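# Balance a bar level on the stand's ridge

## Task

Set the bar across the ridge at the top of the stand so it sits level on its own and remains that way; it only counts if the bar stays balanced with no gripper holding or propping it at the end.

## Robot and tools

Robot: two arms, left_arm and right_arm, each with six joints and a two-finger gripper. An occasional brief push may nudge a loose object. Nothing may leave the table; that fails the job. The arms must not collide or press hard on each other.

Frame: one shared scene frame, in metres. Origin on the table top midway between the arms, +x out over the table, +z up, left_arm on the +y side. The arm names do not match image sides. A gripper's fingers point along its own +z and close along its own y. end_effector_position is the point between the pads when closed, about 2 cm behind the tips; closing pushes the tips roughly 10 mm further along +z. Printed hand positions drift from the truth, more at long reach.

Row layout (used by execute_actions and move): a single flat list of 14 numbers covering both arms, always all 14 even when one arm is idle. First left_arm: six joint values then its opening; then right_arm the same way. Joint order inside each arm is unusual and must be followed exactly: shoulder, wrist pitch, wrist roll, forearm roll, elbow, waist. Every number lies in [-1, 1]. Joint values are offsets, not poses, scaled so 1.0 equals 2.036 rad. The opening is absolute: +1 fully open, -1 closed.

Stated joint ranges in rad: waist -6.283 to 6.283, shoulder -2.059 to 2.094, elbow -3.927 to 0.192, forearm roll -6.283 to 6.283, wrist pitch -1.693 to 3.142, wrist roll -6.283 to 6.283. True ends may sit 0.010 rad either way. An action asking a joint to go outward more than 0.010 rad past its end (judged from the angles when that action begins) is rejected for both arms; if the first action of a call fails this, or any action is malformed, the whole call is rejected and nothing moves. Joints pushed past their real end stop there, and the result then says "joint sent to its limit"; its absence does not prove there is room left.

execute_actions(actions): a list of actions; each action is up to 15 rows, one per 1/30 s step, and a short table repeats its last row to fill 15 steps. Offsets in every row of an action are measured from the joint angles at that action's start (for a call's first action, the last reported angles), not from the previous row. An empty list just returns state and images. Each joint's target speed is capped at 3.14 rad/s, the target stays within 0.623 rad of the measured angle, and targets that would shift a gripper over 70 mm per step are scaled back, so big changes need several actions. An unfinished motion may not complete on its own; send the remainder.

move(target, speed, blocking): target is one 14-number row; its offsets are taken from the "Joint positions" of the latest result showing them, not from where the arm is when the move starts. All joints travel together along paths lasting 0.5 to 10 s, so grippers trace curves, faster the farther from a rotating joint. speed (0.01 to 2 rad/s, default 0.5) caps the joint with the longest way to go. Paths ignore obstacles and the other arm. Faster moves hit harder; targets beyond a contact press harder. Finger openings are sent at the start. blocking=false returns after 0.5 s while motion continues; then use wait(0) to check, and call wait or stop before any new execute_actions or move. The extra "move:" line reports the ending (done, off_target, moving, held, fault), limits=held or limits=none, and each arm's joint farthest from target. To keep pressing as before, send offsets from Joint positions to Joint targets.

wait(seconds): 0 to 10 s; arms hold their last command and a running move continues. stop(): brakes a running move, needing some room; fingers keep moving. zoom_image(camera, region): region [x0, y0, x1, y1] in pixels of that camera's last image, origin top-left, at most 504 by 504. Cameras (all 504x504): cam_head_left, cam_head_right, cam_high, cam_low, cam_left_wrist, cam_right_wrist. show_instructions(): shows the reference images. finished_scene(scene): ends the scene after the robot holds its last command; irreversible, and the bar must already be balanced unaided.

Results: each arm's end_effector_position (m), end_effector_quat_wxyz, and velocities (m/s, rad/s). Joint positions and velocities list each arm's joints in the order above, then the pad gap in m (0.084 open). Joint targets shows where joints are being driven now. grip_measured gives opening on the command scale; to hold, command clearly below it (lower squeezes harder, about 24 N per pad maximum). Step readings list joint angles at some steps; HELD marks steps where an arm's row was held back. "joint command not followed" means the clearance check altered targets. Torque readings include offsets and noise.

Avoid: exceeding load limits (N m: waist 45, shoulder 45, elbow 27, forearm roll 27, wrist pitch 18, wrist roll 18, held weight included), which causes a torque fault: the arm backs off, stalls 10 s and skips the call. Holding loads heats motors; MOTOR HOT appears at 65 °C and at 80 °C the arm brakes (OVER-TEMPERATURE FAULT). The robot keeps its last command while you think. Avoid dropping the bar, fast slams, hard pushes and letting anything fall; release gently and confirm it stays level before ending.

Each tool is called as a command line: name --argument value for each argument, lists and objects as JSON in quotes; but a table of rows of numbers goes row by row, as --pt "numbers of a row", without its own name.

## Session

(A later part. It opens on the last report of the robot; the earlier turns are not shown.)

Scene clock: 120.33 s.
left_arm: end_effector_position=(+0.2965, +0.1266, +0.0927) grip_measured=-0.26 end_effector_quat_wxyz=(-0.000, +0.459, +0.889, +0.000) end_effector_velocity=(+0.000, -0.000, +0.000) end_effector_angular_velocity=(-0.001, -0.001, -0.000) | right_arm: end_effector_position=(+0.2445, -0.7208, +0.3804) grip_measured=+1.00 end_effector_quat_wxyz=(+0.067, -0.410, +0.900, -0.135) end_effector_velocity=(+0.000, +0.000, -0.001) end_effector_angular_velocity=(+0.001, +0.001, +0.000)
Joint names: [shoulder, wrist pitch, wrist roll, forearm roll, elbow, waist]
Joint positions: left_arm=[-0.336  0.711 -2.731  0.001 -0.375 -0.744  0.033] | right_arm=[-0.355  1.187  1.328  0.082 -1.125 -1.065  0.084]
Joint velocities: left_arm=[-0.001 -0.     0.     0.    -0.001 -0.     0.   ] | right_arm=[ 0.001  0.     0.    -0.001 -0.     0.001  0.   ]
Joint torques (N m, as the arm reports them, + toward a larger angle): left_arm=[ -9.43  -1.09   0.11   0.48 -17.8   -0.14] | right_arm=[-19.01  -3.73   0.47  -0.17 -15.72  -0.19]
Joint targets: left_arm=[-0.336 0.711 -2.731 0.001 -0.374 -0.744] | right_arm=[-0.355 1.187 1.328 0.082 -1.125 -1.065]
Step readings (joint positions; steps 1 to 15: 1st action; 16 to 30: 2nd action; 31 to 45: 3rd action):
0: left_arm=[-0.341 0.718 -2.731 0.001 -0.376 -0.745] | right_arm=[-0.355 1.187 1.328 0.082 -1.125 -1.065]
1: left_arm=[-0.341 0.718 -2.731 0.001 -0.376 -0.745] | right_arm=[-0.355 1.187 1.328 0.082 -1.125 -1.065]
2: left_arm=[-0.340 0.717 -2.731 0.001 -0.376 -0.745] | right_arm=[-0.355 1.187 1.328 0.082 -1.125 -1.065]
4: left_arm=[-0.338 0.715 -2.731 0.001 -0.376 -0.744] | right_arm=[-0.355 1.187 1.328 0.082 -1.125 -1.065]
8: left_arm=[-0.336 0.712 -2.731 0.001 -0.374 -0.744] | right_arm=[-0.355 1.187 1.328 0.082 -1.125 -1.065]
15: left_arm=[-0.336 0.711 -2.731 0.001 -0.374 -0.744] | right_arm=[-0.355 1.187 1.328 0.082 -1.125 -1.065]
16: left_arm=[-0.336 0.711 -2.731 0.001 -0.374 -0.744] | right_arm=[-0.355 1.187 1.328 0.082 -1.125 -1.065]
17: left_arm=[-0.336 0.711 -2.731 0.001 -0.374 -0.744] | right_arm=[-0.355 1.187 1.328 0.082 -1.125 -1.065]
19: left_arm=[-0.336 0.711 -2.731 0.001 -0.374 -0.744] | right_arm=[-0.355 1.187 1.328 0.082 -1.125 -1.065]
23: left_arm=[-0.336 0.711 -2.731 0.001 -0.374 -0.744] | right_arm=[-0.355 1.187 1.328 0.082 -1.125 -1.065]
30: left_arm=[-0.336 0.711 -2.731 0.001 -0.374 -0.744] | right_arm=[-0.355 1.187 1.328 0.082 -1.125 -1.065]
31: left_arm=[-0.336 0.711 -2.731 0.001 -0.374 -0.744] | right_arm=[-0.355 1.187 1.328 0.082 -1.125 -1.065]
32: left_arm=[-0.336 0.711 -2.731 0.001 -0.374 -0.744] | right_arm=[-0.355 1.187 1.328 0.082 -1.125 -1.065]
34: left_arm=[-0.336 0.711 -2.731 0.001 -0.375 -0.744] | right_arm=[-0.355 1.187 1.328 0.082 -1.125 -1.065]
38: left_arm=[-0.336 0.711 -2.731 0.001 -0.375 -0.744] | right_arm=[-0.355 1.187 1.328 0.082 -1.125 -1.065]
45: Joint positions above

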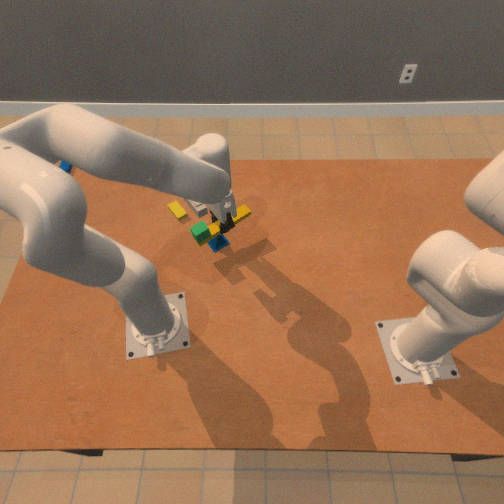

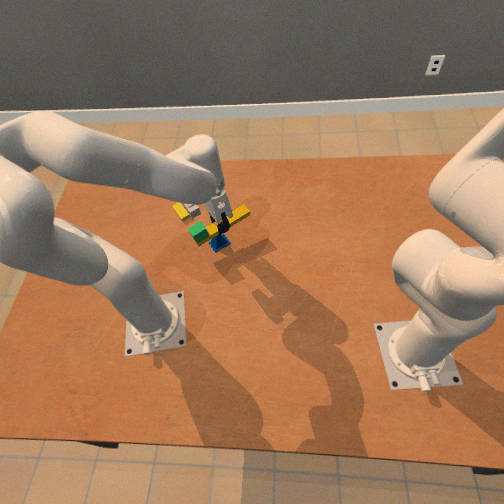

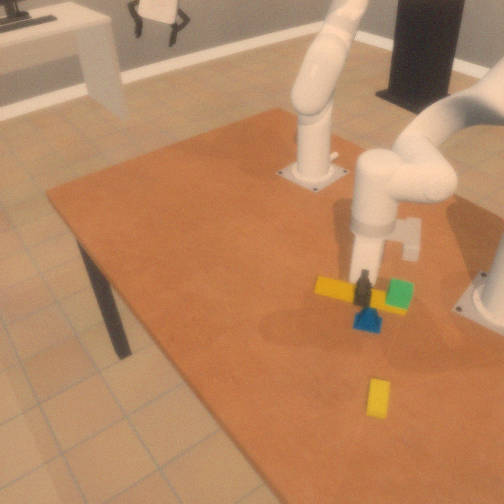

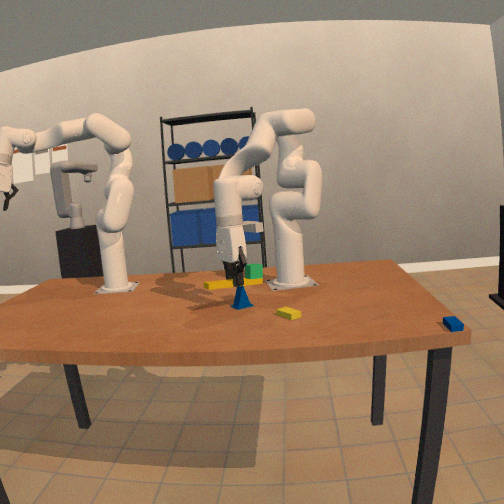

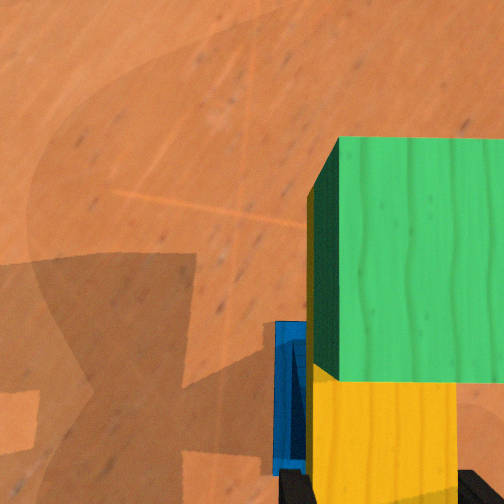

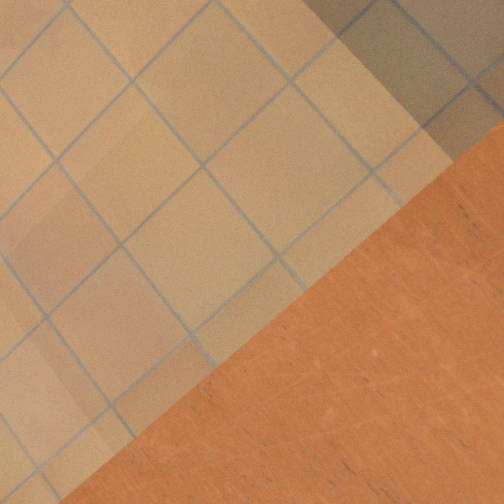

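move --target '[0.0064,-0.0035,0,0,-0.0029,0,-0.33,0,0,0,0,0,0,1]' --speed 0.02

Scene clock: 128.37 s.
left_arm: end_effector_position=(+0.2983, +0.1255, +0.0912) grip_measured=-0.26 end_effector_quat_wxyz=(-0.000, +0.459, +0.889, +0.000) end_effector_velocity=(+0.001, -0.000, +0.001) end_effector_angular_velocity=(-0.001, -0.002, -0.000) | right_arm: end_effector_position=(+0.2445, -0.7208, +0.3804) grip_measured=+1.00 end_effector_quat_wxyz=(+0.067, -0.410, +0.900, -0.135) end_effector_velocity=(-0.000, -0.000, +0.001) end_effector_angular_velocity=(-0.003, +0.000, -0.001)
Joint names: [shoulder, wrist pitch, wrist roll, forearm roll, elbow, waist]
Joint positions: left_arm=[-0.323  0.705 -2.731  0.    -0.38  -0.745  0.033] | right_arm=[-0.355  1.187  1.328  0.082 -1.125 -1.065  0.084]
Joint velocities: left_arm=[ 0.001 -0.001 -0.     0.001 -0.002  0.    -0.   ] | right_arm=[-0.001 -0.     0.001 -0.002 -0.001  0.     0.   ]
Joint torques (N m, as the arm reports them, + toward a larger angle): left_arm=[ -7.65  -2.44   0.16   0.69 -17.     0.74] | right_arm=[-19.04  -3.68   0.44  -0.11 -15.53  -0.1 ]
Joint targets: left_arm=[-0.323 0.704 -2.731 0.001 -0.380 -0.744] | right_arm=[-0.355 1.187 1.328 0.082 -1.125 -1.065]
move: done; limits=none; left_arm: farthest joint: the waist, 0.001 radians from its target (0.000 radians at the start); right_arm: farthest joint: the waist, 0.000 radians from its target (0.000 radians at the start)

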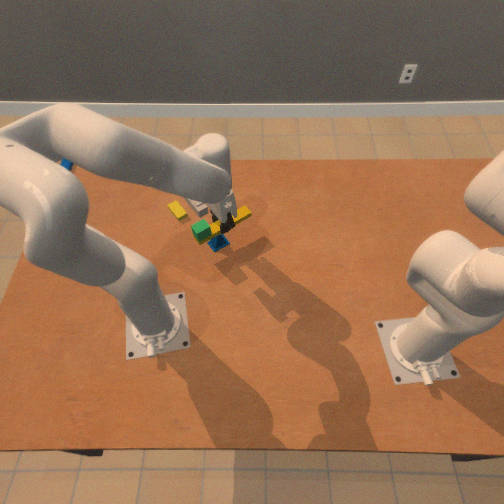

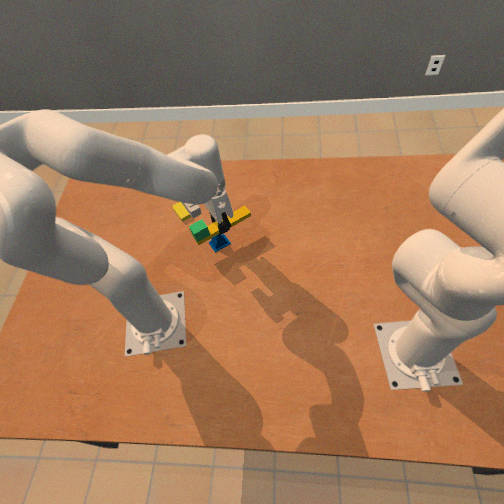

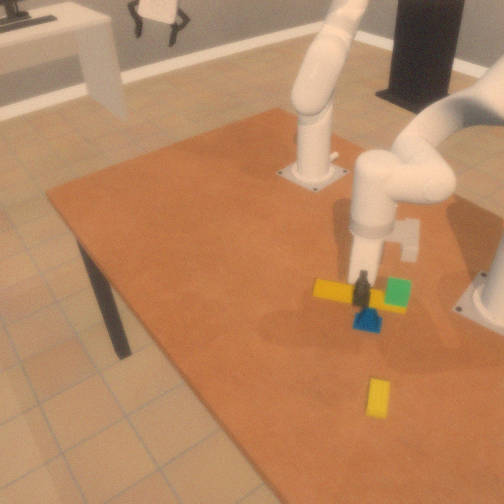

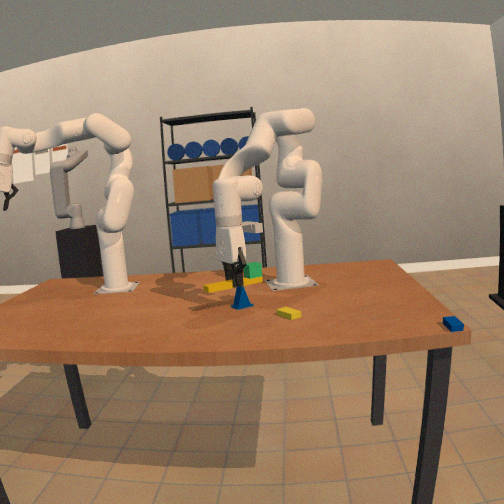

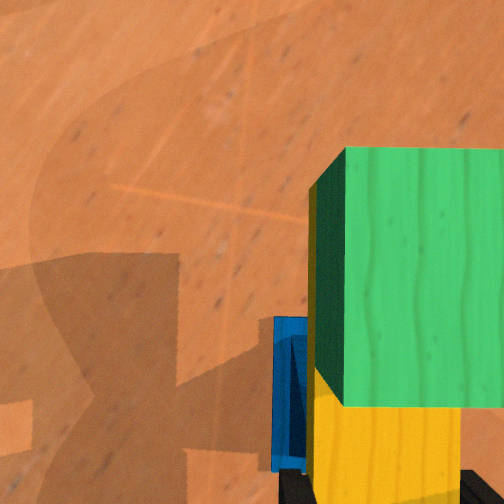

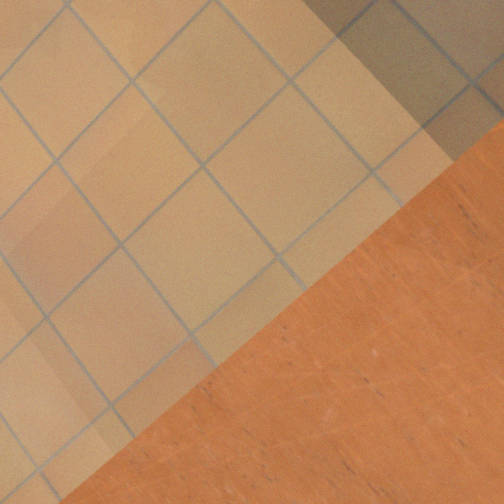

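Level, but the bar barely slid. Unload and shift back about 1 mm.

move --target '[0.001,0.0008,0,0,-0.0022,0,-0.33,0,0,0,0,0,0,1]' --speed 0.01

wait --seconds 1

Scene clock: 133.47 s.
left_arm: end_effector_position=(+0.2993, +0.1250, +0.0916) grip_measured=-0.26 end_effector_quat_wxyz=(-0.000, +0.459, +0.889, +0.000) end_effector_velocity=(+0.001, -0.001, +0.003) end_effector_angular_velocity=(-0.002, -0.001, +0.000) | right_arm: end_effector_position=(+0.2445, -0.7208, +0.3804) grip_measured=+1.00 end_effector_quat_wxyz=(+0.067, -0.410, +0.900, -0.135) end_effector_velocity=(+0.000, -0.000, -0.000) end_effector_angular_velocity=(+0.001, -0.000, -0.000)
Joint names: [shoulder, wrist pitch, wrist roll, forearm roll, elbow, waist]
Joint positions: left_arm=[-0.321  0.705 -2.731  0.001 -0.384 -0.744  0.033] | right_arm=[-0.355  1.187  1.328  0.082 -1.125 -1.065  0.084]
Joint velocities: left_arm=[-0.005  0.008 -0.    -0.002 -0.006 -0.001 -0.   ] | right_arm=[ 0.001  0.     0.001  0.    -0.     0.    -0.   ]
Joint torques (N m, as the arm reports them, + toward a larger angle): left_arm=[-10.24  -1.12   0.08   0.48 -18.45  -0.15] | right_arm=[-18.89  -3.59   0.49  -0.16 -15.58  -0.47]
Joint targets: left_arm=[-0.321 0.706 -2.731 0.000 -0.385 -0.745] | right_arm=[-0.355 1.187 1.328 0.082 -1.125 -1.065]
move: done; limits=none; left_arm: farthest joint: the wrist pitch, 0.002 radians from its target (0.002 radians at the start); right_arm: farthest joint: the waist, 0.000 radians from its target (0.000 radians at the start)

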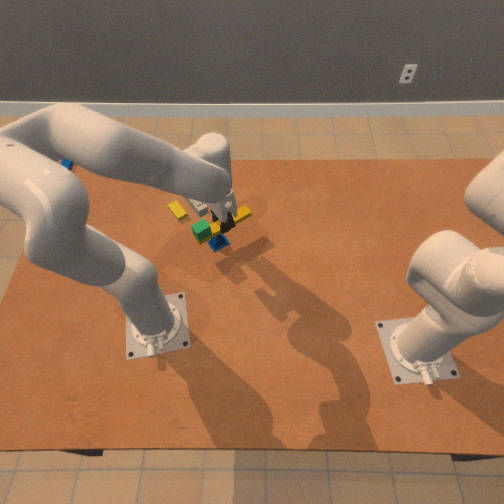

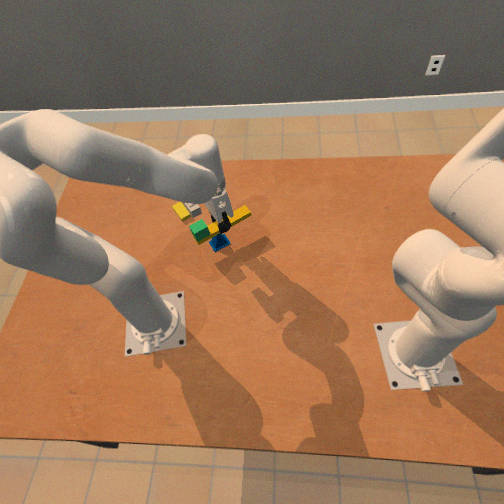

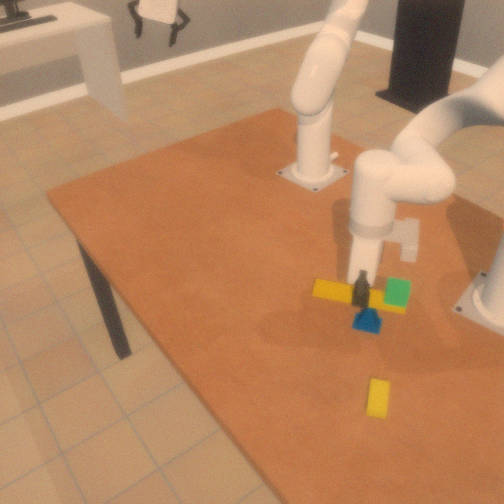

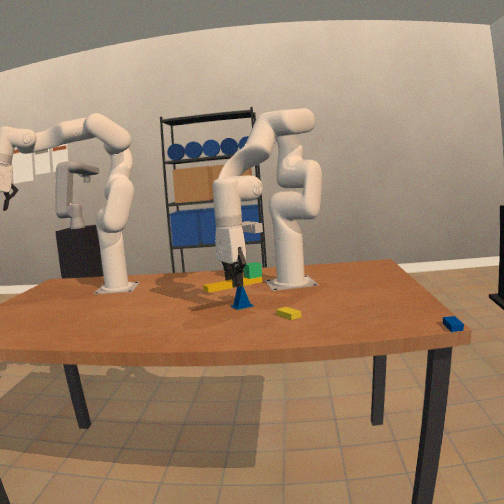

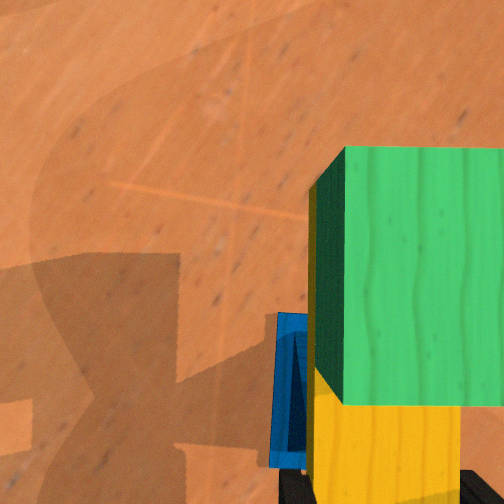

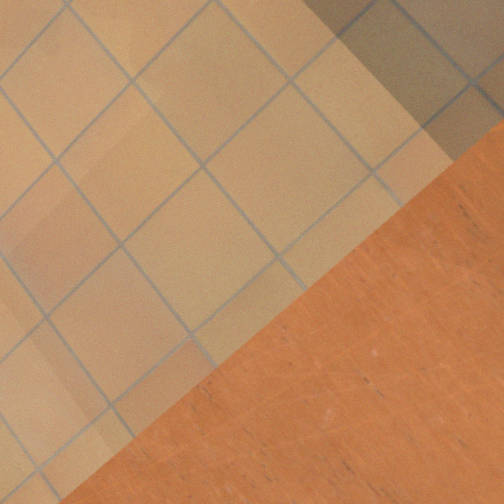

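Scene clock: 134.47 s.
left_arm: end_effector_position=(+0.2994, +0.1248, +0.0920) grip_measured=-0.26 end_effector_quat_wxyz=(-0.000, +0.459, +0.889, +0.000) end_effector_velocity=(-0.000, +0.000, -0.000) end_effector_angular_velocity=(+0.001, +0.001, -0.001) | right_arm: end_effector_position=(+0.2445, -0.7208, +0.3804) grip_measured=+1.00 end_effector_quat_wxyz=(+0.067, -0.410, +0.900, -0.135) end_effector_velocity=(-0.000, -0.000, -0.001) end_effector_angular_velocity=(+0.001, +0.000, -0.002)
Joint names: [shoulder, wrist pitch, wrist roll, forearm roll, elbow, waist]
Joint positions: left_arm=[-0.321  0.706 -2.731  0.    -0.385 -0.745  0.033] | right_arm=[-0.355  1.187  1.328  0.082 -1.125 -1.065  0.084]
Joint velocities: left_arm=[ 0.     0.001  0.     0.001  0.    -0.    -0.   ] | right_arm=[ 0.001 -0.     0.002  0.     0.    -0.     0.   ]
Joint torques (N m, as the arm reports them, + toward a larger angle): left_arm=[ -9.78  -1.19   0.     0.38 -18.36  -0.09] | right_arm=[-18.92  -3.68   0.41  -0.14 -15.39  -0.47]
Joint targets: left_arm=[-0.321 0.706 -2.731 0.000 -0.385 -0.745] | right_arm=[-0.355 1.187 1.328 0.082 -1.125 -1.065]
wait: 1.00 s; at rest by 0.17 s

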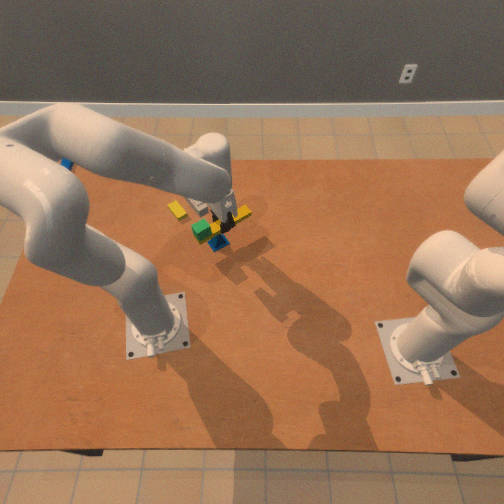

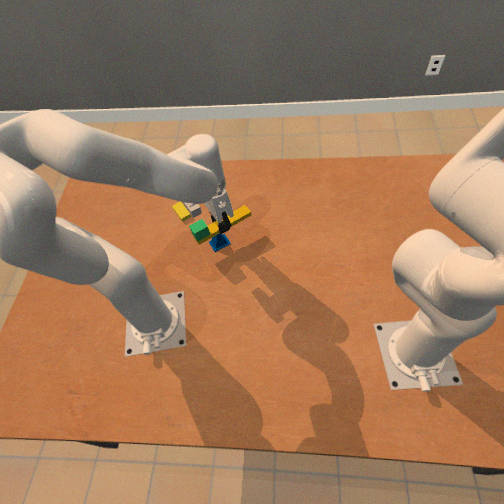

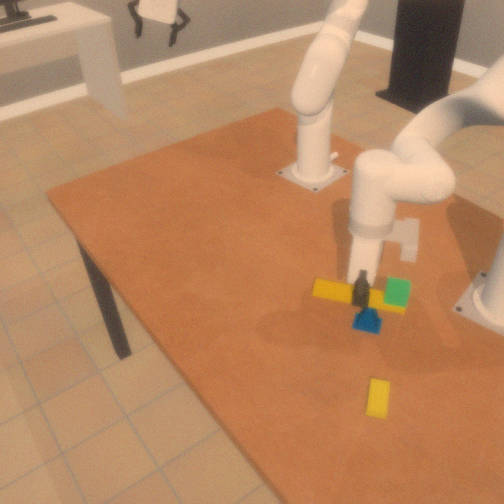

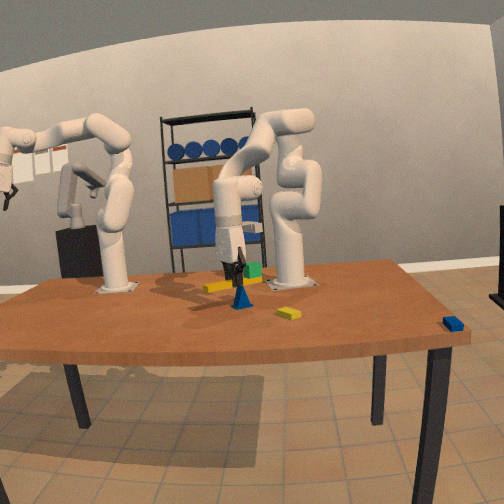

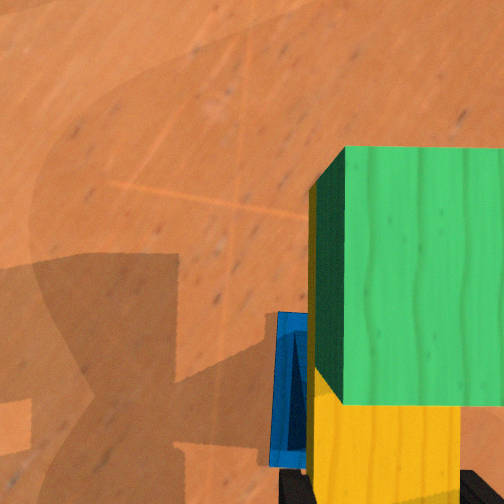

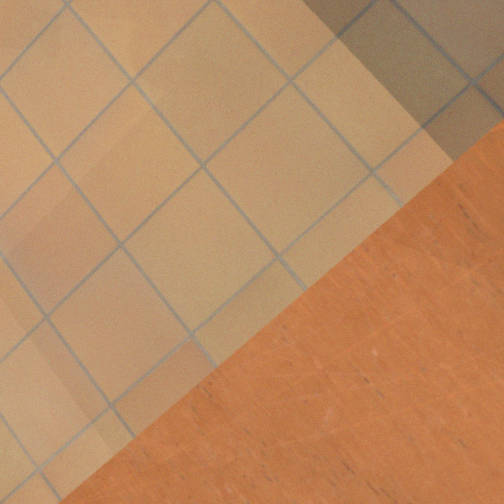

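execute_actions --actions '[[[0.001,-0.0004,0,0,-0.001,0,-0.33,0,0,0,0,0,0,1],[0.001,-0.0004,0,0,-0.0016,0,-0.33,0,0,0,0,0,0,1],[0.002,-0.0008,0,0,-0.0016,0,-0.33,0,0,0,0,0,0,1],[0.002,-0.0008,0,0,-0.0016,0,-0.33,0,0,0,0,0,0,1],[0.0024,-0.0008,0,0,-0.0016,0,-0.33,0,0,0,0,0,0,1]],[[0,0,0,0,0,0,-0.27,0,0,0,0,0,0,1]],[[0,0,0,0,0,0,-0.15,0,0,0,0,0,0,1],[0,0,0,0,0,0,-0.15,0,0,0,0,0,0,1],[0,0,0,0,0,0,-0.15,0,0,0,0,0,0,1],[0,0,0,0,0,0,-0.15,0,0,0,0,0,0,1],[0,0,0,0,0,0,-0.15,0,0,0,0,0,0,1],[0,0,0,0,0,0,-0.15,0,0,0,0,0,0,1],[0,0,0,0,0,0,-0.15,0,0,0,0,0,0,1],[0,0,0,0,0,0,-0.3,0,0,0,0,0,0,1]]]'

Scene clock: 147.20 s.
left_arm: end_effector_position=(+0.3004, +0.1243, +0.0918) grip_measured=-0.26 end_effector_quat_wxyz=(+0.000, +0.459, +0.889, +0.000) end_effector_velocity=(-0.000, +0.000, -0.001) end_effector_angular_velocity=(+0.000, +0.001, +0.001) | right_arm: end_effector_position=(+0.2445, -0.7208, +0.3804) grip_measured=+1.00 end_effector_quat_wxyz=(+0.067, -0.410, +0.900, -0.135) end_effector_velocity=(+0.000, +0.000, -0.000) end_effector_angular_velocity=(-0.001, +0.002, +0.002)
Joint names: [shoulder, wrist pitch, wrist roll, forearm roll, elbow, waist]
Joint positions: left_arm=[-0.317  0.705 -2.731  0.001 -0.388 -0.744  0.033] | right_arm=[-0.355  1.187  1.328  0.082 -1.125 -1.065  0.084]
Joint velocities: left_arm=[ 0.    -0.001  0.    -0.     0.001  0.    -0.   ] | right_arm=[-0.     0.     0.    -0.002  0.001  0.002  0.   ]
Joint torques (N m, as the arm reports them, + toward a larger angle): left_arm=[ -9.56  -1.19   0.17   0.53 -17.8   -0.18] | right_arm=[-19.07  -3.57   0.46  -0.2  -15.48  -0.13]
Joint targets: left_arm=[-0.317 0.705 -2.731 0.000 -0.388 -0.745] | right_arm=[-0.355 1.187 1.328 0.082 -1.125 -1.065]
Step readings (joint positions; steps 1 to 15: 1st action; 16 to 30: 2nd action; 31 to 45: 3rd action):
0: left_arm=[-0.321 0.706 -2.731 0.000 -0.385 -0.745] | right_arm=[-0.355 1.187 1.328 0.082 -1.125 -1.065]
1: left_arm=[-0.321 0.706 -2.731 0.000 -0.385 -0.745] | right_arm=[-0.355 1.187 1.328 0.082 -1.125 -1.065]
2: left_arm=[-0.321 0.706 -2.731 0.000 -0.385 -0.745] | right_arm=[-0.355 1.187 1.328 0.082 -1.125 -1.065]
4: left_arm=[-0.320 0.706 -2.731 0.000 -0.386 -0.745] | right_arm=[-0.355 1.187 1.328 0.082 -1.125 -1.065]
8: left_arm=[-0.318 0.705 -2.731 0.000 -0.388 -0.745] | right_arm=[-0.355 1.187 1.328 0.082 -1.125 -1.065]
15: left_arm=[-0.317 0.705 -2.731 0.000 -0.388 -0.745] | right_arm=[-0.355 1.187 1.328 0.082 -1.125 -1.065]
16: left_arm=[-0.317 0.705 -2.731 0.000 -0.388 -0.745] | right_arm=[-0.355 1.187 1.328 0.082 -1.125 -1.065]
17: left_arm=[-0.317 0.705 -2.731 0.000 -0.388 -0.745] | right_arm=[-0.355 1.187 1.328 0.082 -1.125 -1.065]
19: left_arm=[-0.317 0.705 -2.731 0.000 -0.388 -0.745] | right_arm=[-0.355 1.187 1.328 0.082 -1.125 -1.065]
23: left_arm=[-0.317 0.705 -2.731 0.000 -0.388 -0.745] | right_arm=[-0.355 1.187 1.328 0.082 -1.125 -1.065]
30: left_arm=[-0.317 0.705 -2.731 0.000 -0.388 -0.745] | right_arm=[-0.355 1.187 1.328 0.082 -1.125 -1.065]
31: left_arm=[-0.317 0.705 -2.731 0.000 -0.388 -0.745] | right_arm=[-0.355 1.187 1.328 0.082 -1.125 -1.065]
32: left_arm=[-0.317 0.705 -2.731 0.000 -0.388 -0.745] | right_arm=[-0.355 1.187 1.328 0.082 -1.125 -1.065]
34: left_arm=[-0.317 0.704 -2.731 0.000 -0.388 -0.745] | right_arm=[-0.355 1.187 1.328 0.082 -1.125 -1.065]
38: left_arm=[-0.317 0.705 -2.731 0.000 -0.388 -0.745] | right_arm=[-0.355 1.187 1.328 0.082 -1.125 -1.065]
45: Joint positions above

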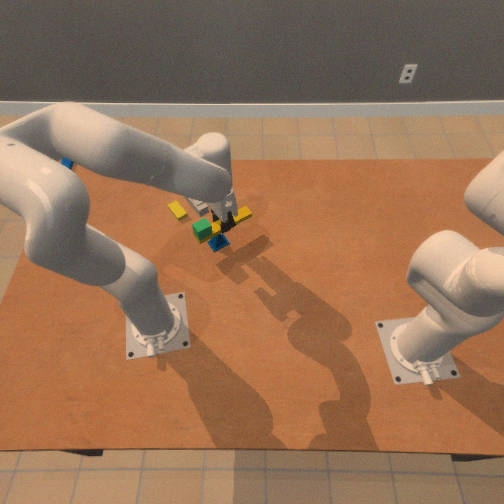

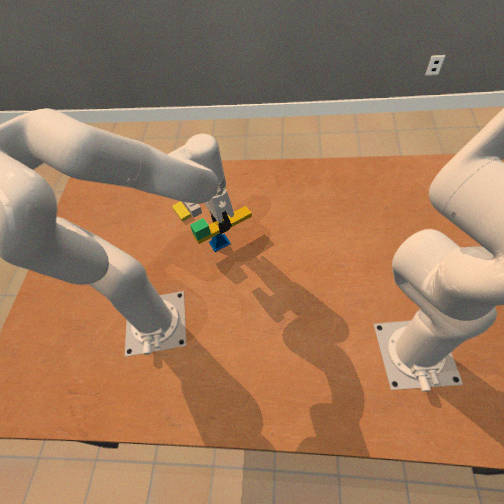

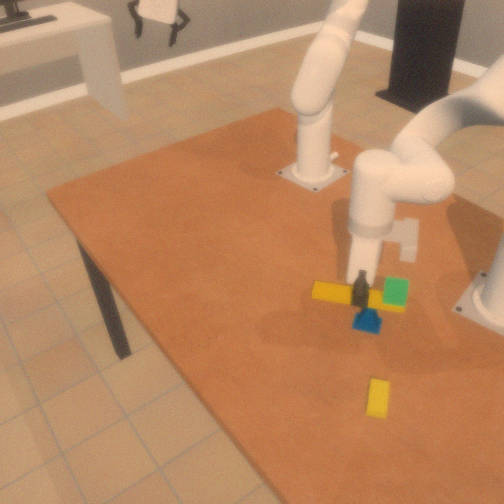

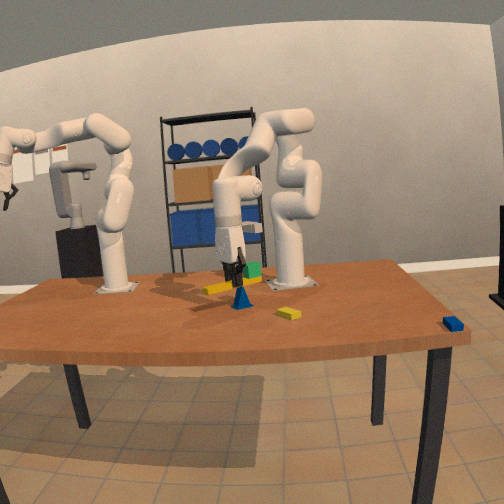

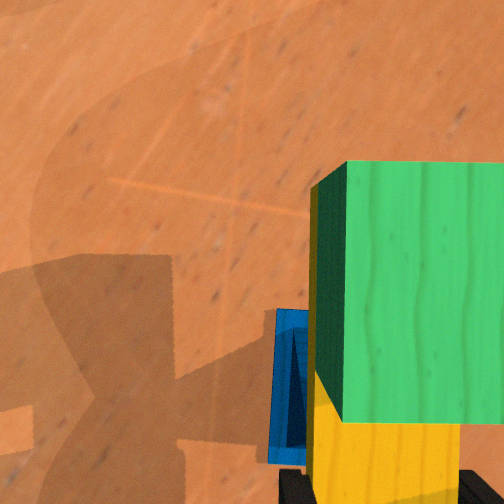

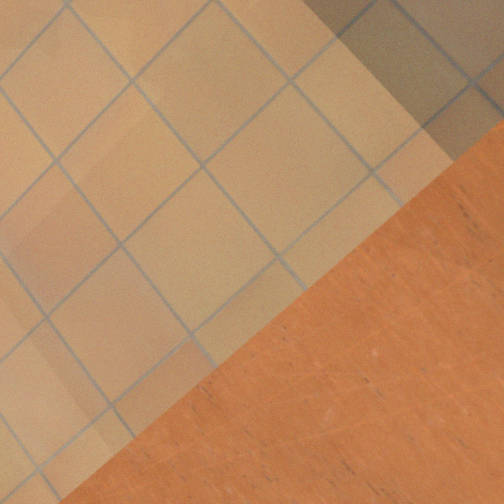

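execute_actions --actions '[[[-0.003,0.0018,0,0,0.0012,0,-0.4,0,0,0,0,0,0,1]],[[-0.0034,0.0008,0,0,0.0026,0,-0.4,0,0,0,0,0,0,1]],[[0,-0.001,0,0,0.001,0,-0.3,0,0,0,0,0,0,1]],[[0,0,0,0,0,0,-0.15,0,0,0,0,0,0,1],[0,0,0,0,0,0,-0.15,0,0,0,0,0,0,1],[0,0,0,0,0,0,-0.15,0,0,0,0,0,0,1],[0,0,0,0,0,0,-0.15,0,0,0,0,0,0,1],[0,0,0,0,0,0,-0.15,0,0,0,0,0,0,1],[0,0,0,0,0,0,-0.3,0,0,0,0,0,0,1]]]'

Scene clock: 158.43 s.
left_arm: end_effector_position=(+0.2978, +0.1258, +0.0923) grip_measured=-0.26 end_effector_quat_wxyz=(+0.000, +0.459, +0.889, +0.000) end_effector_velocity=(-0.000, +0.000, -0.000) end_effector_angular_velocity=(+0.001, -0.000, -0.001) | right_arm: end_effector_position=(+0.2445, -0.7208, +0.3804) grip_measured=+1.00 end_effector_quat_wxyz=(+0.067, -0.410, +0.900, -0.135) end_effector_velocity=(-0.001, -0.000, -0.001) end_effector_angular_velocity=(+0.002, +0.001, -0.001)
Joint names: [shoulder, wrist pitch, wrist roll, forearm roll, elbow, waist]
Joint positions: left_arm=[-0.33   0.708 -2.731  0.001 -0.379 -0.744  0.033] | right_arm=[-0.355  1.187  1.328  0.082 -1.125 -1.065  0.084]
Joint velocities: left_arm=[-0.    -0.    -0.     0.001  0.001  0.    -0.   ] | right_arm=[-0.     0.    -0.     0.     0.002 -0.001  0.   ]
Joint torques (N m, as the arm reports them, + toward a larger angle): left_arm=[ -8.89  -1.23   0.12   0.34 -17.64  -0.1 ] | right_arm=[-18.83  -3.66   0.53  -0.09 -15.7   -0.07]
Joint targets: left_arm=[-0.329 0.708 -2.731 0.001 -0.378 -0.744] | right_arm=[-0.355 1.187 1.328 0.082 -1.125 -1.065]
Step readings (joint positions; steps 1 to 15: 1st action; 16 to 30: 2nd action; 31 to 45: 3rd action; 46 to 60: 4th action):
0: left_arm=[-0.317 0.705 -2.731 0.000 -0.388 -0.745] | right_arm=[-0.355 1.187 1.328 0.082 -1.125 -1.065]
1: left_arm=[-0.317 0.705 -2.731 0.000 -0.388 -0.745] | right_arm=[-0.355 1.187 1.328 0.082 -1.125 -1.065]
2: left_arm=[-0.317 0.705 -2.731 0.000 -0.388 -0.745] | right_arm=[-0.355 1.187 1.328 0.082 -1.125 -1.065]
4: left_arm=[-0.319 0.707 -2.731 0.000 -0.386 -0.745] | right_arm=[-0.355 1.187 1.328 0.082 -1.125 -1.065]
8: left_arm=[-0.322 0.708 -2.731 0.000 -0.385 -0.745] | right_arm=[-0.355 1.187 1.328 0.082 -1.125 -1.065]
15: left_arm=[-0.323 0.708 -2.731 0.001 -0.386 -0.744] | right_arm=[-0.355 1.187 1.328 0.082 -1.125 -1.065]
16: left_arm=[-0.323 0.708 -2.731 0.001 -0.386 -0.744] | right_arm=[-0.355 1.187 1.328 0.082 -1.125 -1.065]
17: left_arm=[-0.323 0.708 -2.731 0.001 -0.385 -0.744] | right_arm=[-0.355 1.187 1.328 0.082 -1.125 -1.065]
19: left_arm=[-0.326 0.709 -2.731 0.001 -0.383 -0.744] | right_arm=[-0.355 1.187 1.328 0.082 -1.125 -1.065]
23: left_arm=[-0.329 0.710 -2.731 0.001 -0.381 -0.744] | right_arm=[-0.355 1.187 1.328 0.082 -1.125 -1.065]
30: left_arm=[-0.329 0.710 -2.731 0.001 -0.380 -0.744] | right_arm=[-0.355 1.187 1.328 0.082 -1.125 -1.065]
31: left_arm=[-0.329 0.710 -2.731 0.001 -0.380 -0.744] | right_arm=[-0.355 1.187 1.328 0.082 -1.125 -1.065]
32: left_arm=[-0.329 0.710 -2.731 0.001 -0.380 -0.744] | right_arm=[-0.355 1.187 1.328 0.082 -1.125 -1.065]
34: left_arm=[-0.329 0.709 -2.731 0.001 -0.379 -0.744] | right_arm=[-0.355 1.187 1.328 0.082 -1.125 -1.065]
38: left_arm=[-0.329 0.708 -2.731 0.001 -0.378 -0.744] | right_arm=[-0.355 1.187 1.328 0.082 -1.125 -1.065]
45: left_arm=[-0.329 0.708 -2.731 0.001 -0.378 -0.744] | right_arm=[-0.355 1.187 1.328 0.082 -1.125 -1.065]
46: left_arm=[-0.329 0.708 -2.731 0.001 -0.378 -0.744] | right_arm=[-0.355 1.187 1.328 0.082 -1.125 -1.065]
47: left_arm=[-0.329 0.708 -2.731 0.001 -0.378 -0.744] | right_arm=[-0.355 1.187 1.328 0.082 -1.125 -1.065]
49: left_arm=[-0.330 0.708 -2.731 0.001 -0.379 -0.744] | right_arm=[-0.355 1.187 1.328 0.082 -1.125 -1.065]
53: left_arm=[-0.330 0.708 -2.731 0.000 -0.379 -0.745] | right_arm=[-0.355 1.187 1.328 0.082 -1.125 -1.065]
60: Joint positions above

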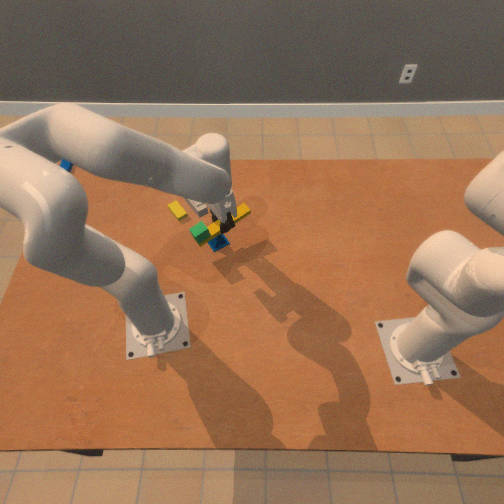

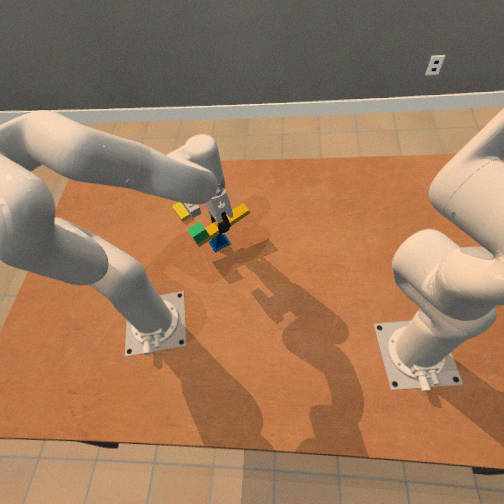

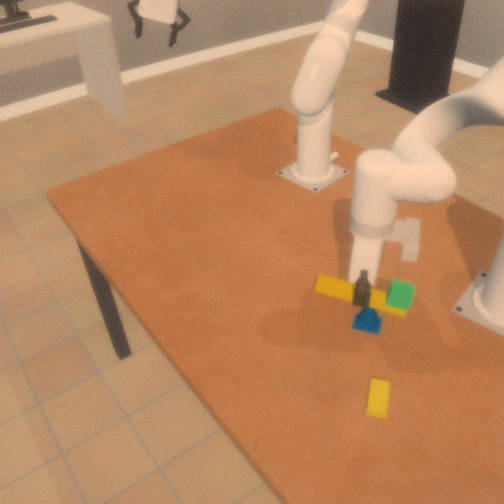

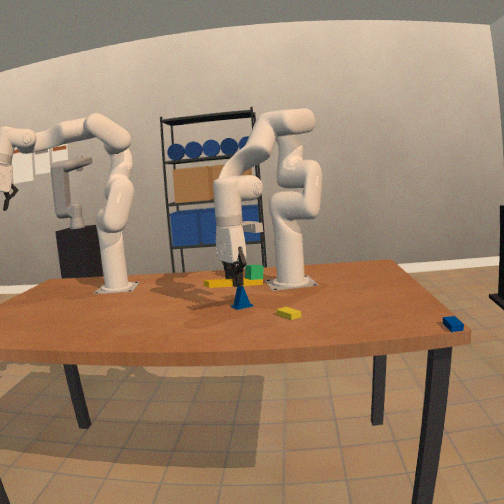

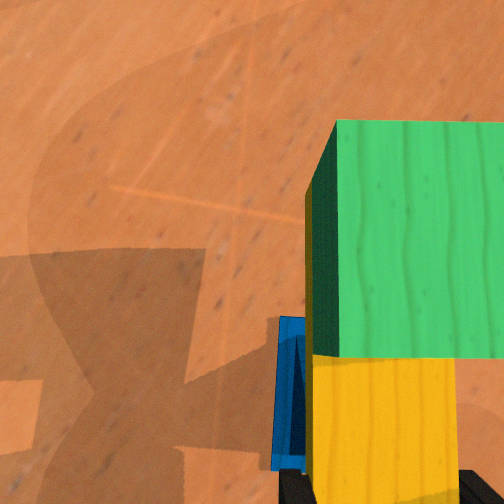

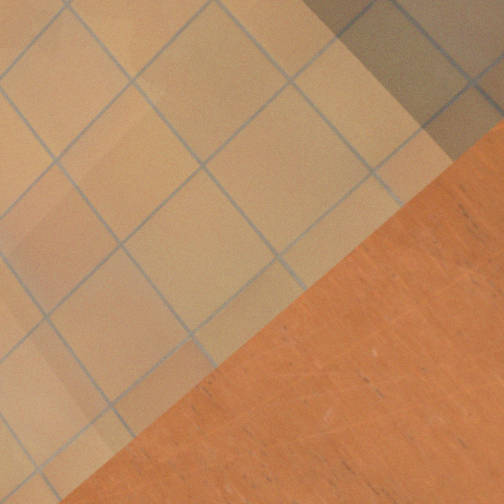

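move --target '[0.0054,-0.0044,0,0,-0.001,0,-0.26,0,0,0,0,0,0,1]' --speed 0.015

Scene clock: 163.13 s.
left_arm: end_effector_position=(+0.2988, +0.1252, +0.0902) grip_measured=-0.26 end_effector_quat_wxyz=(+0.000, +0.459, +0.889, +0.000) end_effector_velocity=(+0.000, +0.000, -0.000) end_effector_angular_velocity=(+0.000, +0.000, +0.000) | right_arm: end_effector_position=(+0.2445, -0.7208, +0.3804) grip_measured=+1.00 end_effector_quat_wxyz=(+0.067, -0.410, +0.900, -0.135) end_effector_velocity=(+0.001, +0.000, +0.000) end_effector_angular_velocity=(+0.000, -0.001, +0.001)
Joint names: [shoulder, wrist pitch, wrist roll, forearm roll, elbow, waist]
Joint positions: left_arm=[-0.319  0.699 -2.731  0.    -0.38  -0.745  0.033] | right_arm=[-0.355  1.187  1.328  0.082 -1.125 -1.065  0.084]
Joint velocities: left_arm=[ 0.002 -0.001  0.     0.    -0.     0.     0.   ] | right_arm=[ 0.001 -0.     0.     0.001 -0.001  0.001 -0.   ]
Joint torques (N m, as the arm reports them, + toward a larger angle): left_arm=[ -8.36  -1.62   0.16   0.71 -16.71   0.83] | right_arm=[-18.84  -3.72   0.42  -0.16 -15.52  -0.16]
Joint targets: left_arm=[-0.319 0.699 -2.731 0.001 -0.381 -0.744] | right_arm=[-0.355 1.187 1.328 0.082 -1.125 -1.065]
move: done; limits=none; left_arm: farthest joint: the waist, 0.001 radians from its target (0.000 radians at the start); right_arm: farthest joint: the waist, 0.000 radians from its target (0.000 radians at the start)

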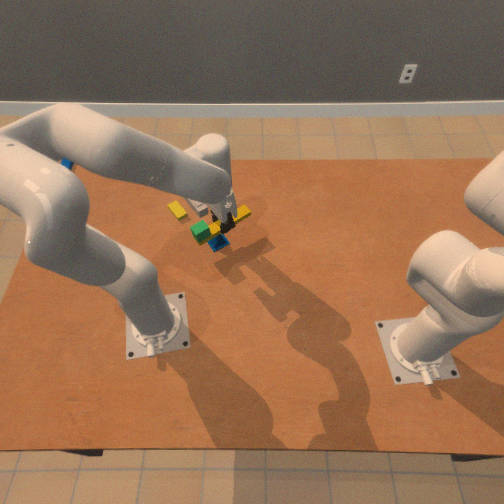

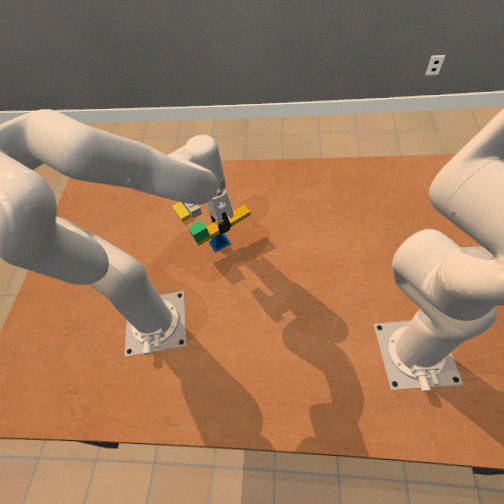

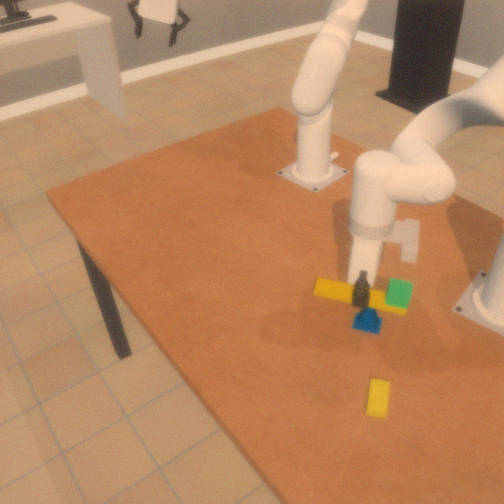

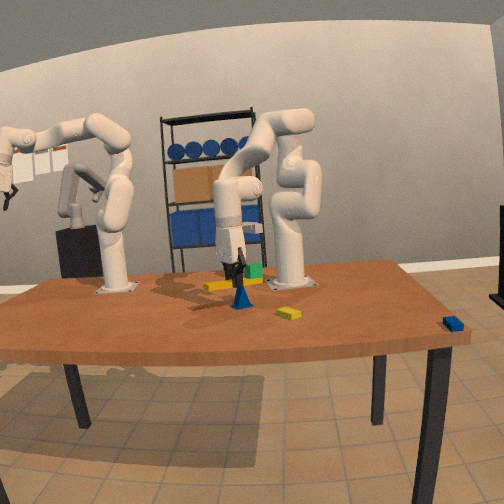

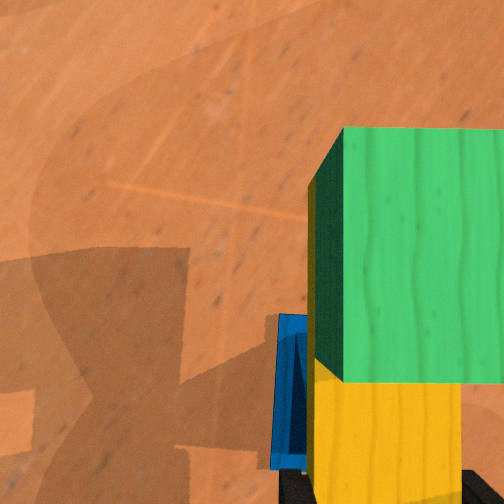

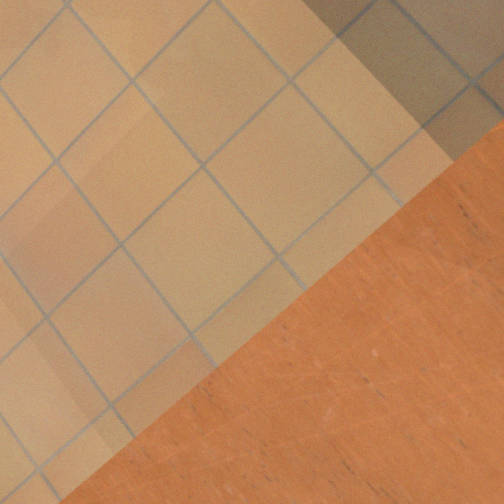

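Still ~0.035 block-down. A bit lower while easing the grip gradually.

execute_actions --actions '[[[0.0008,-0.0008,0,0,0,0,-0.255,0,0,0,0,0,0,1]],[[0,0,0,0,0,0,-0.245,0,0,0,0,0,0,1]],[[0,0,0,0,0,0,-0.235,0,0,0,0,0,0,1]]]'

Scene clock: 171.80 s.
left_arm: end_effector_position=(+0.2989, +0.1252, +0.0897) grip_measured=-0.25 end_effector_quat_wxyz=(+0.000, +0.459, +0.889, +0.000) end_effector_velocity=(+0.001, -0.000, +0.001) end_effector_angular_velocity=(-0.001, -0.002, +0.000) | right_arm: end_effector_position=(+0.2445, -0.7208, +0.3804) grip_measured=+1.00 end_effector_quat_wxyz=(+0.067, -0.410, +0.900, -0.135) end_effector_velocity=(-0.000, -0.000, -0.000) end_effector_angular_velocity=(+0.000, -0.000, -0.001)
Joint names: [shoulder, wrist pitch, wrist roll, forearm roll, elbow, waist]
Joint positions: left_arm=[-0.317  0.697 -2.731  0.001 -0.38  -0.744  0.033] | right_arm=[-0.355  1.187  1.328  0.082 -1.125 -1.065  0.084]
Joint velocities: left_arm=[-0.    -0.     0.    -0.    -0.001  0.     0.   ] | right_arm=[-0.    -0.    -0.     0.001  0.    -0.001  0.   ]
Joint torques (N m, as the arm reports them, + toward a larger angle): left_arm=[ -9.65  -1.13   0.09   0.45 -18.09  -0.45] | right_arm=[-19.04  -3.64   0.48  -0.13 -15.34  -0.22]
Joint targets: left_arm=[-0.317 0.697 -2.731 0.000 -0.380 -0.745] | right_arm=[-0.355 1.187 1.328 0.082 -1.125 -1.065]
Step readings (joint positions; steps 1 to 15: 1st action; 16 to 30: 2nd action; 31 to 45: 3rd action):
0: left_arm=[-0.319 0.699 -2.731 0.001 -0.381 -0.744] | right_arm=[-0.355 1.187 1.328 0.082 -1.125 -1.065]
1: left_arm=[-0.319 0.699 -2.731 0.001 -0.381 -0.744] | right_arm=[-0.355 1.187 1.328 0.082 -1.125 -1.065]
2: left_arm=[-0.318 0.699 -2.731 0.001 -0.381 -0.744] | right_arm=[-0.355 1.187 1.328 0.082 -1.125 -1.065]
4: left_arm=[-0.318 0.698 -2.731 0.000 -0.380 -0.745] | right_arm=[-0.355 1.187 1.328 0.082 -1.125 -1.065]
8: left_arm=[-0.317 0.697 -2.731 0.000 -0.380 -0.745] | right_arm=[-0.355 1.187 1.328 0.082 -1.125 -1.065]
15: left_arm=[-0.317 0.697 -2.731 0.000 -0.381 -0.745] | right_arm=[-0.355 1.187 1.328 0.082 -1.125 -1.065]
16: left_arm=[-0.317 0.697 -2.731 0.000 -0.380 -0.745] | right_arm=[-0.355 1.187 1.328 0.082 -1.125 -1.065]
17: left_arm=[-0.317 0.697 -2.731 0.000 -0.380 -0.745] | right_arm=[-0.355 1.187 1.328 0.082 -1.125 -1.065]
19: left_arm=[-0.317 0.697 -2.731 0.001 -0.380 -0.745] | right_arm=[-0.355 1.187 1.328 0.082 -1.125 -1.065]
23: left_arm=[-0.317 0.697 -2.731 0.001 -0.380 -0.745] | right_arm=[-0.355 1.187 1.328 0.082 -1.125 -1.065]
30: left_arm=[-0.317 0.697 -2.731 0.000 -0.380 -0.745] | right_arm=[-0.355 1.187 1.328 0.082 -1.125 -1.065]
31: left_arm=[-0.317 0.697 -2.731 0.001 -0.380 -0.745] | right_arm=[-0.355 1.187 1.328 0.082 -1.125 -1.065]
32: left_arm=[-0.317 0.697 -2.731 0.001 -0.380 -0.744] | right_arm=[-0.355 1.187 1.328 0.082 -1.125 -1.065]
34: left_arm=[-0.317 0.697 -2.731 0.001 -0.380 -0.744] | right_arm=[-0.355 1.187 1.328 0.082 -1.125 -1.065]
38: left_arm=[-0.317 0.697 -2.731 0.001 -0.380 -0.744] | right_arm=[-0.355 1.187 1.328 0.082 -1.125 -1.065]
45: Joint positions above

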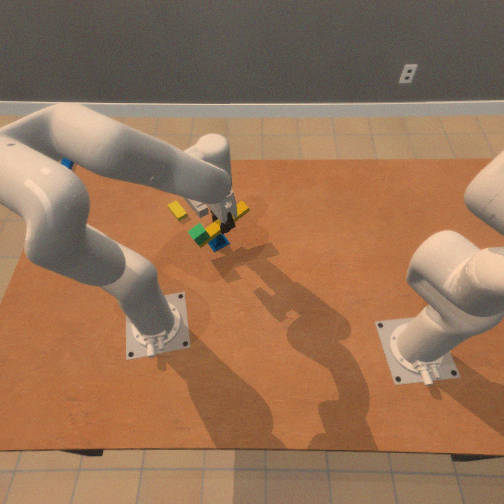

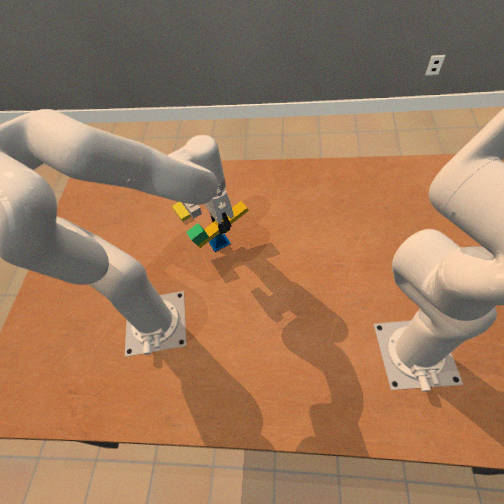

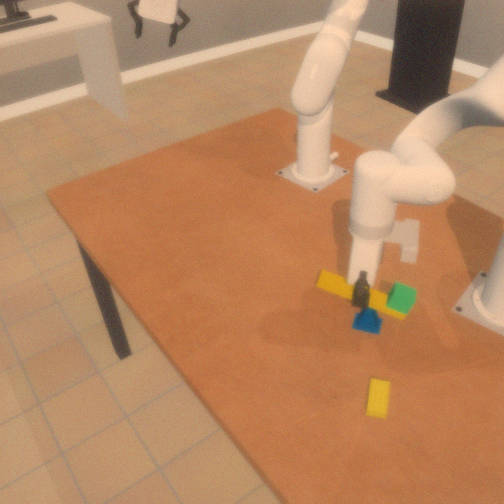

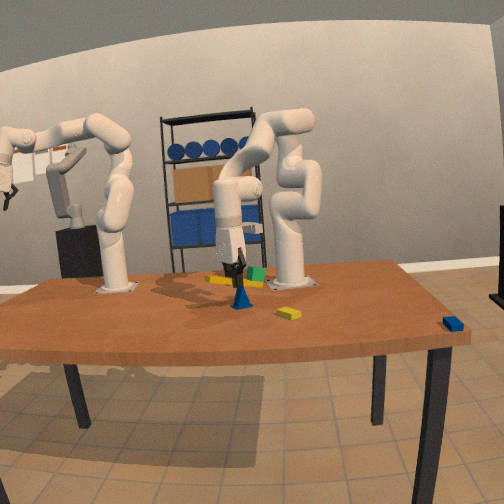

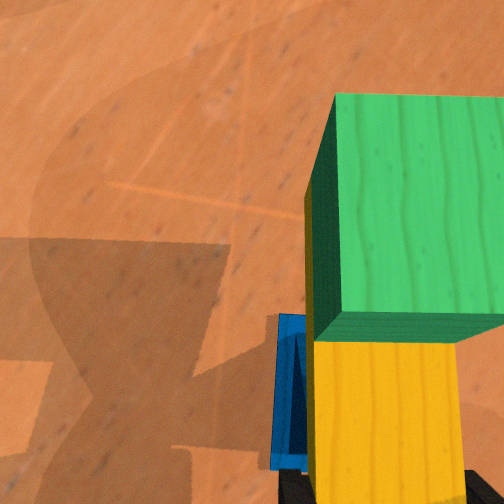

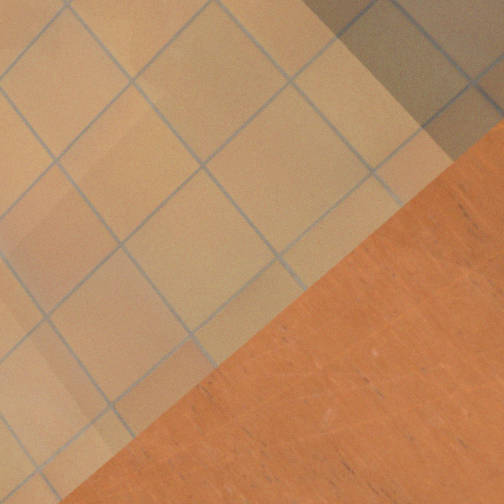

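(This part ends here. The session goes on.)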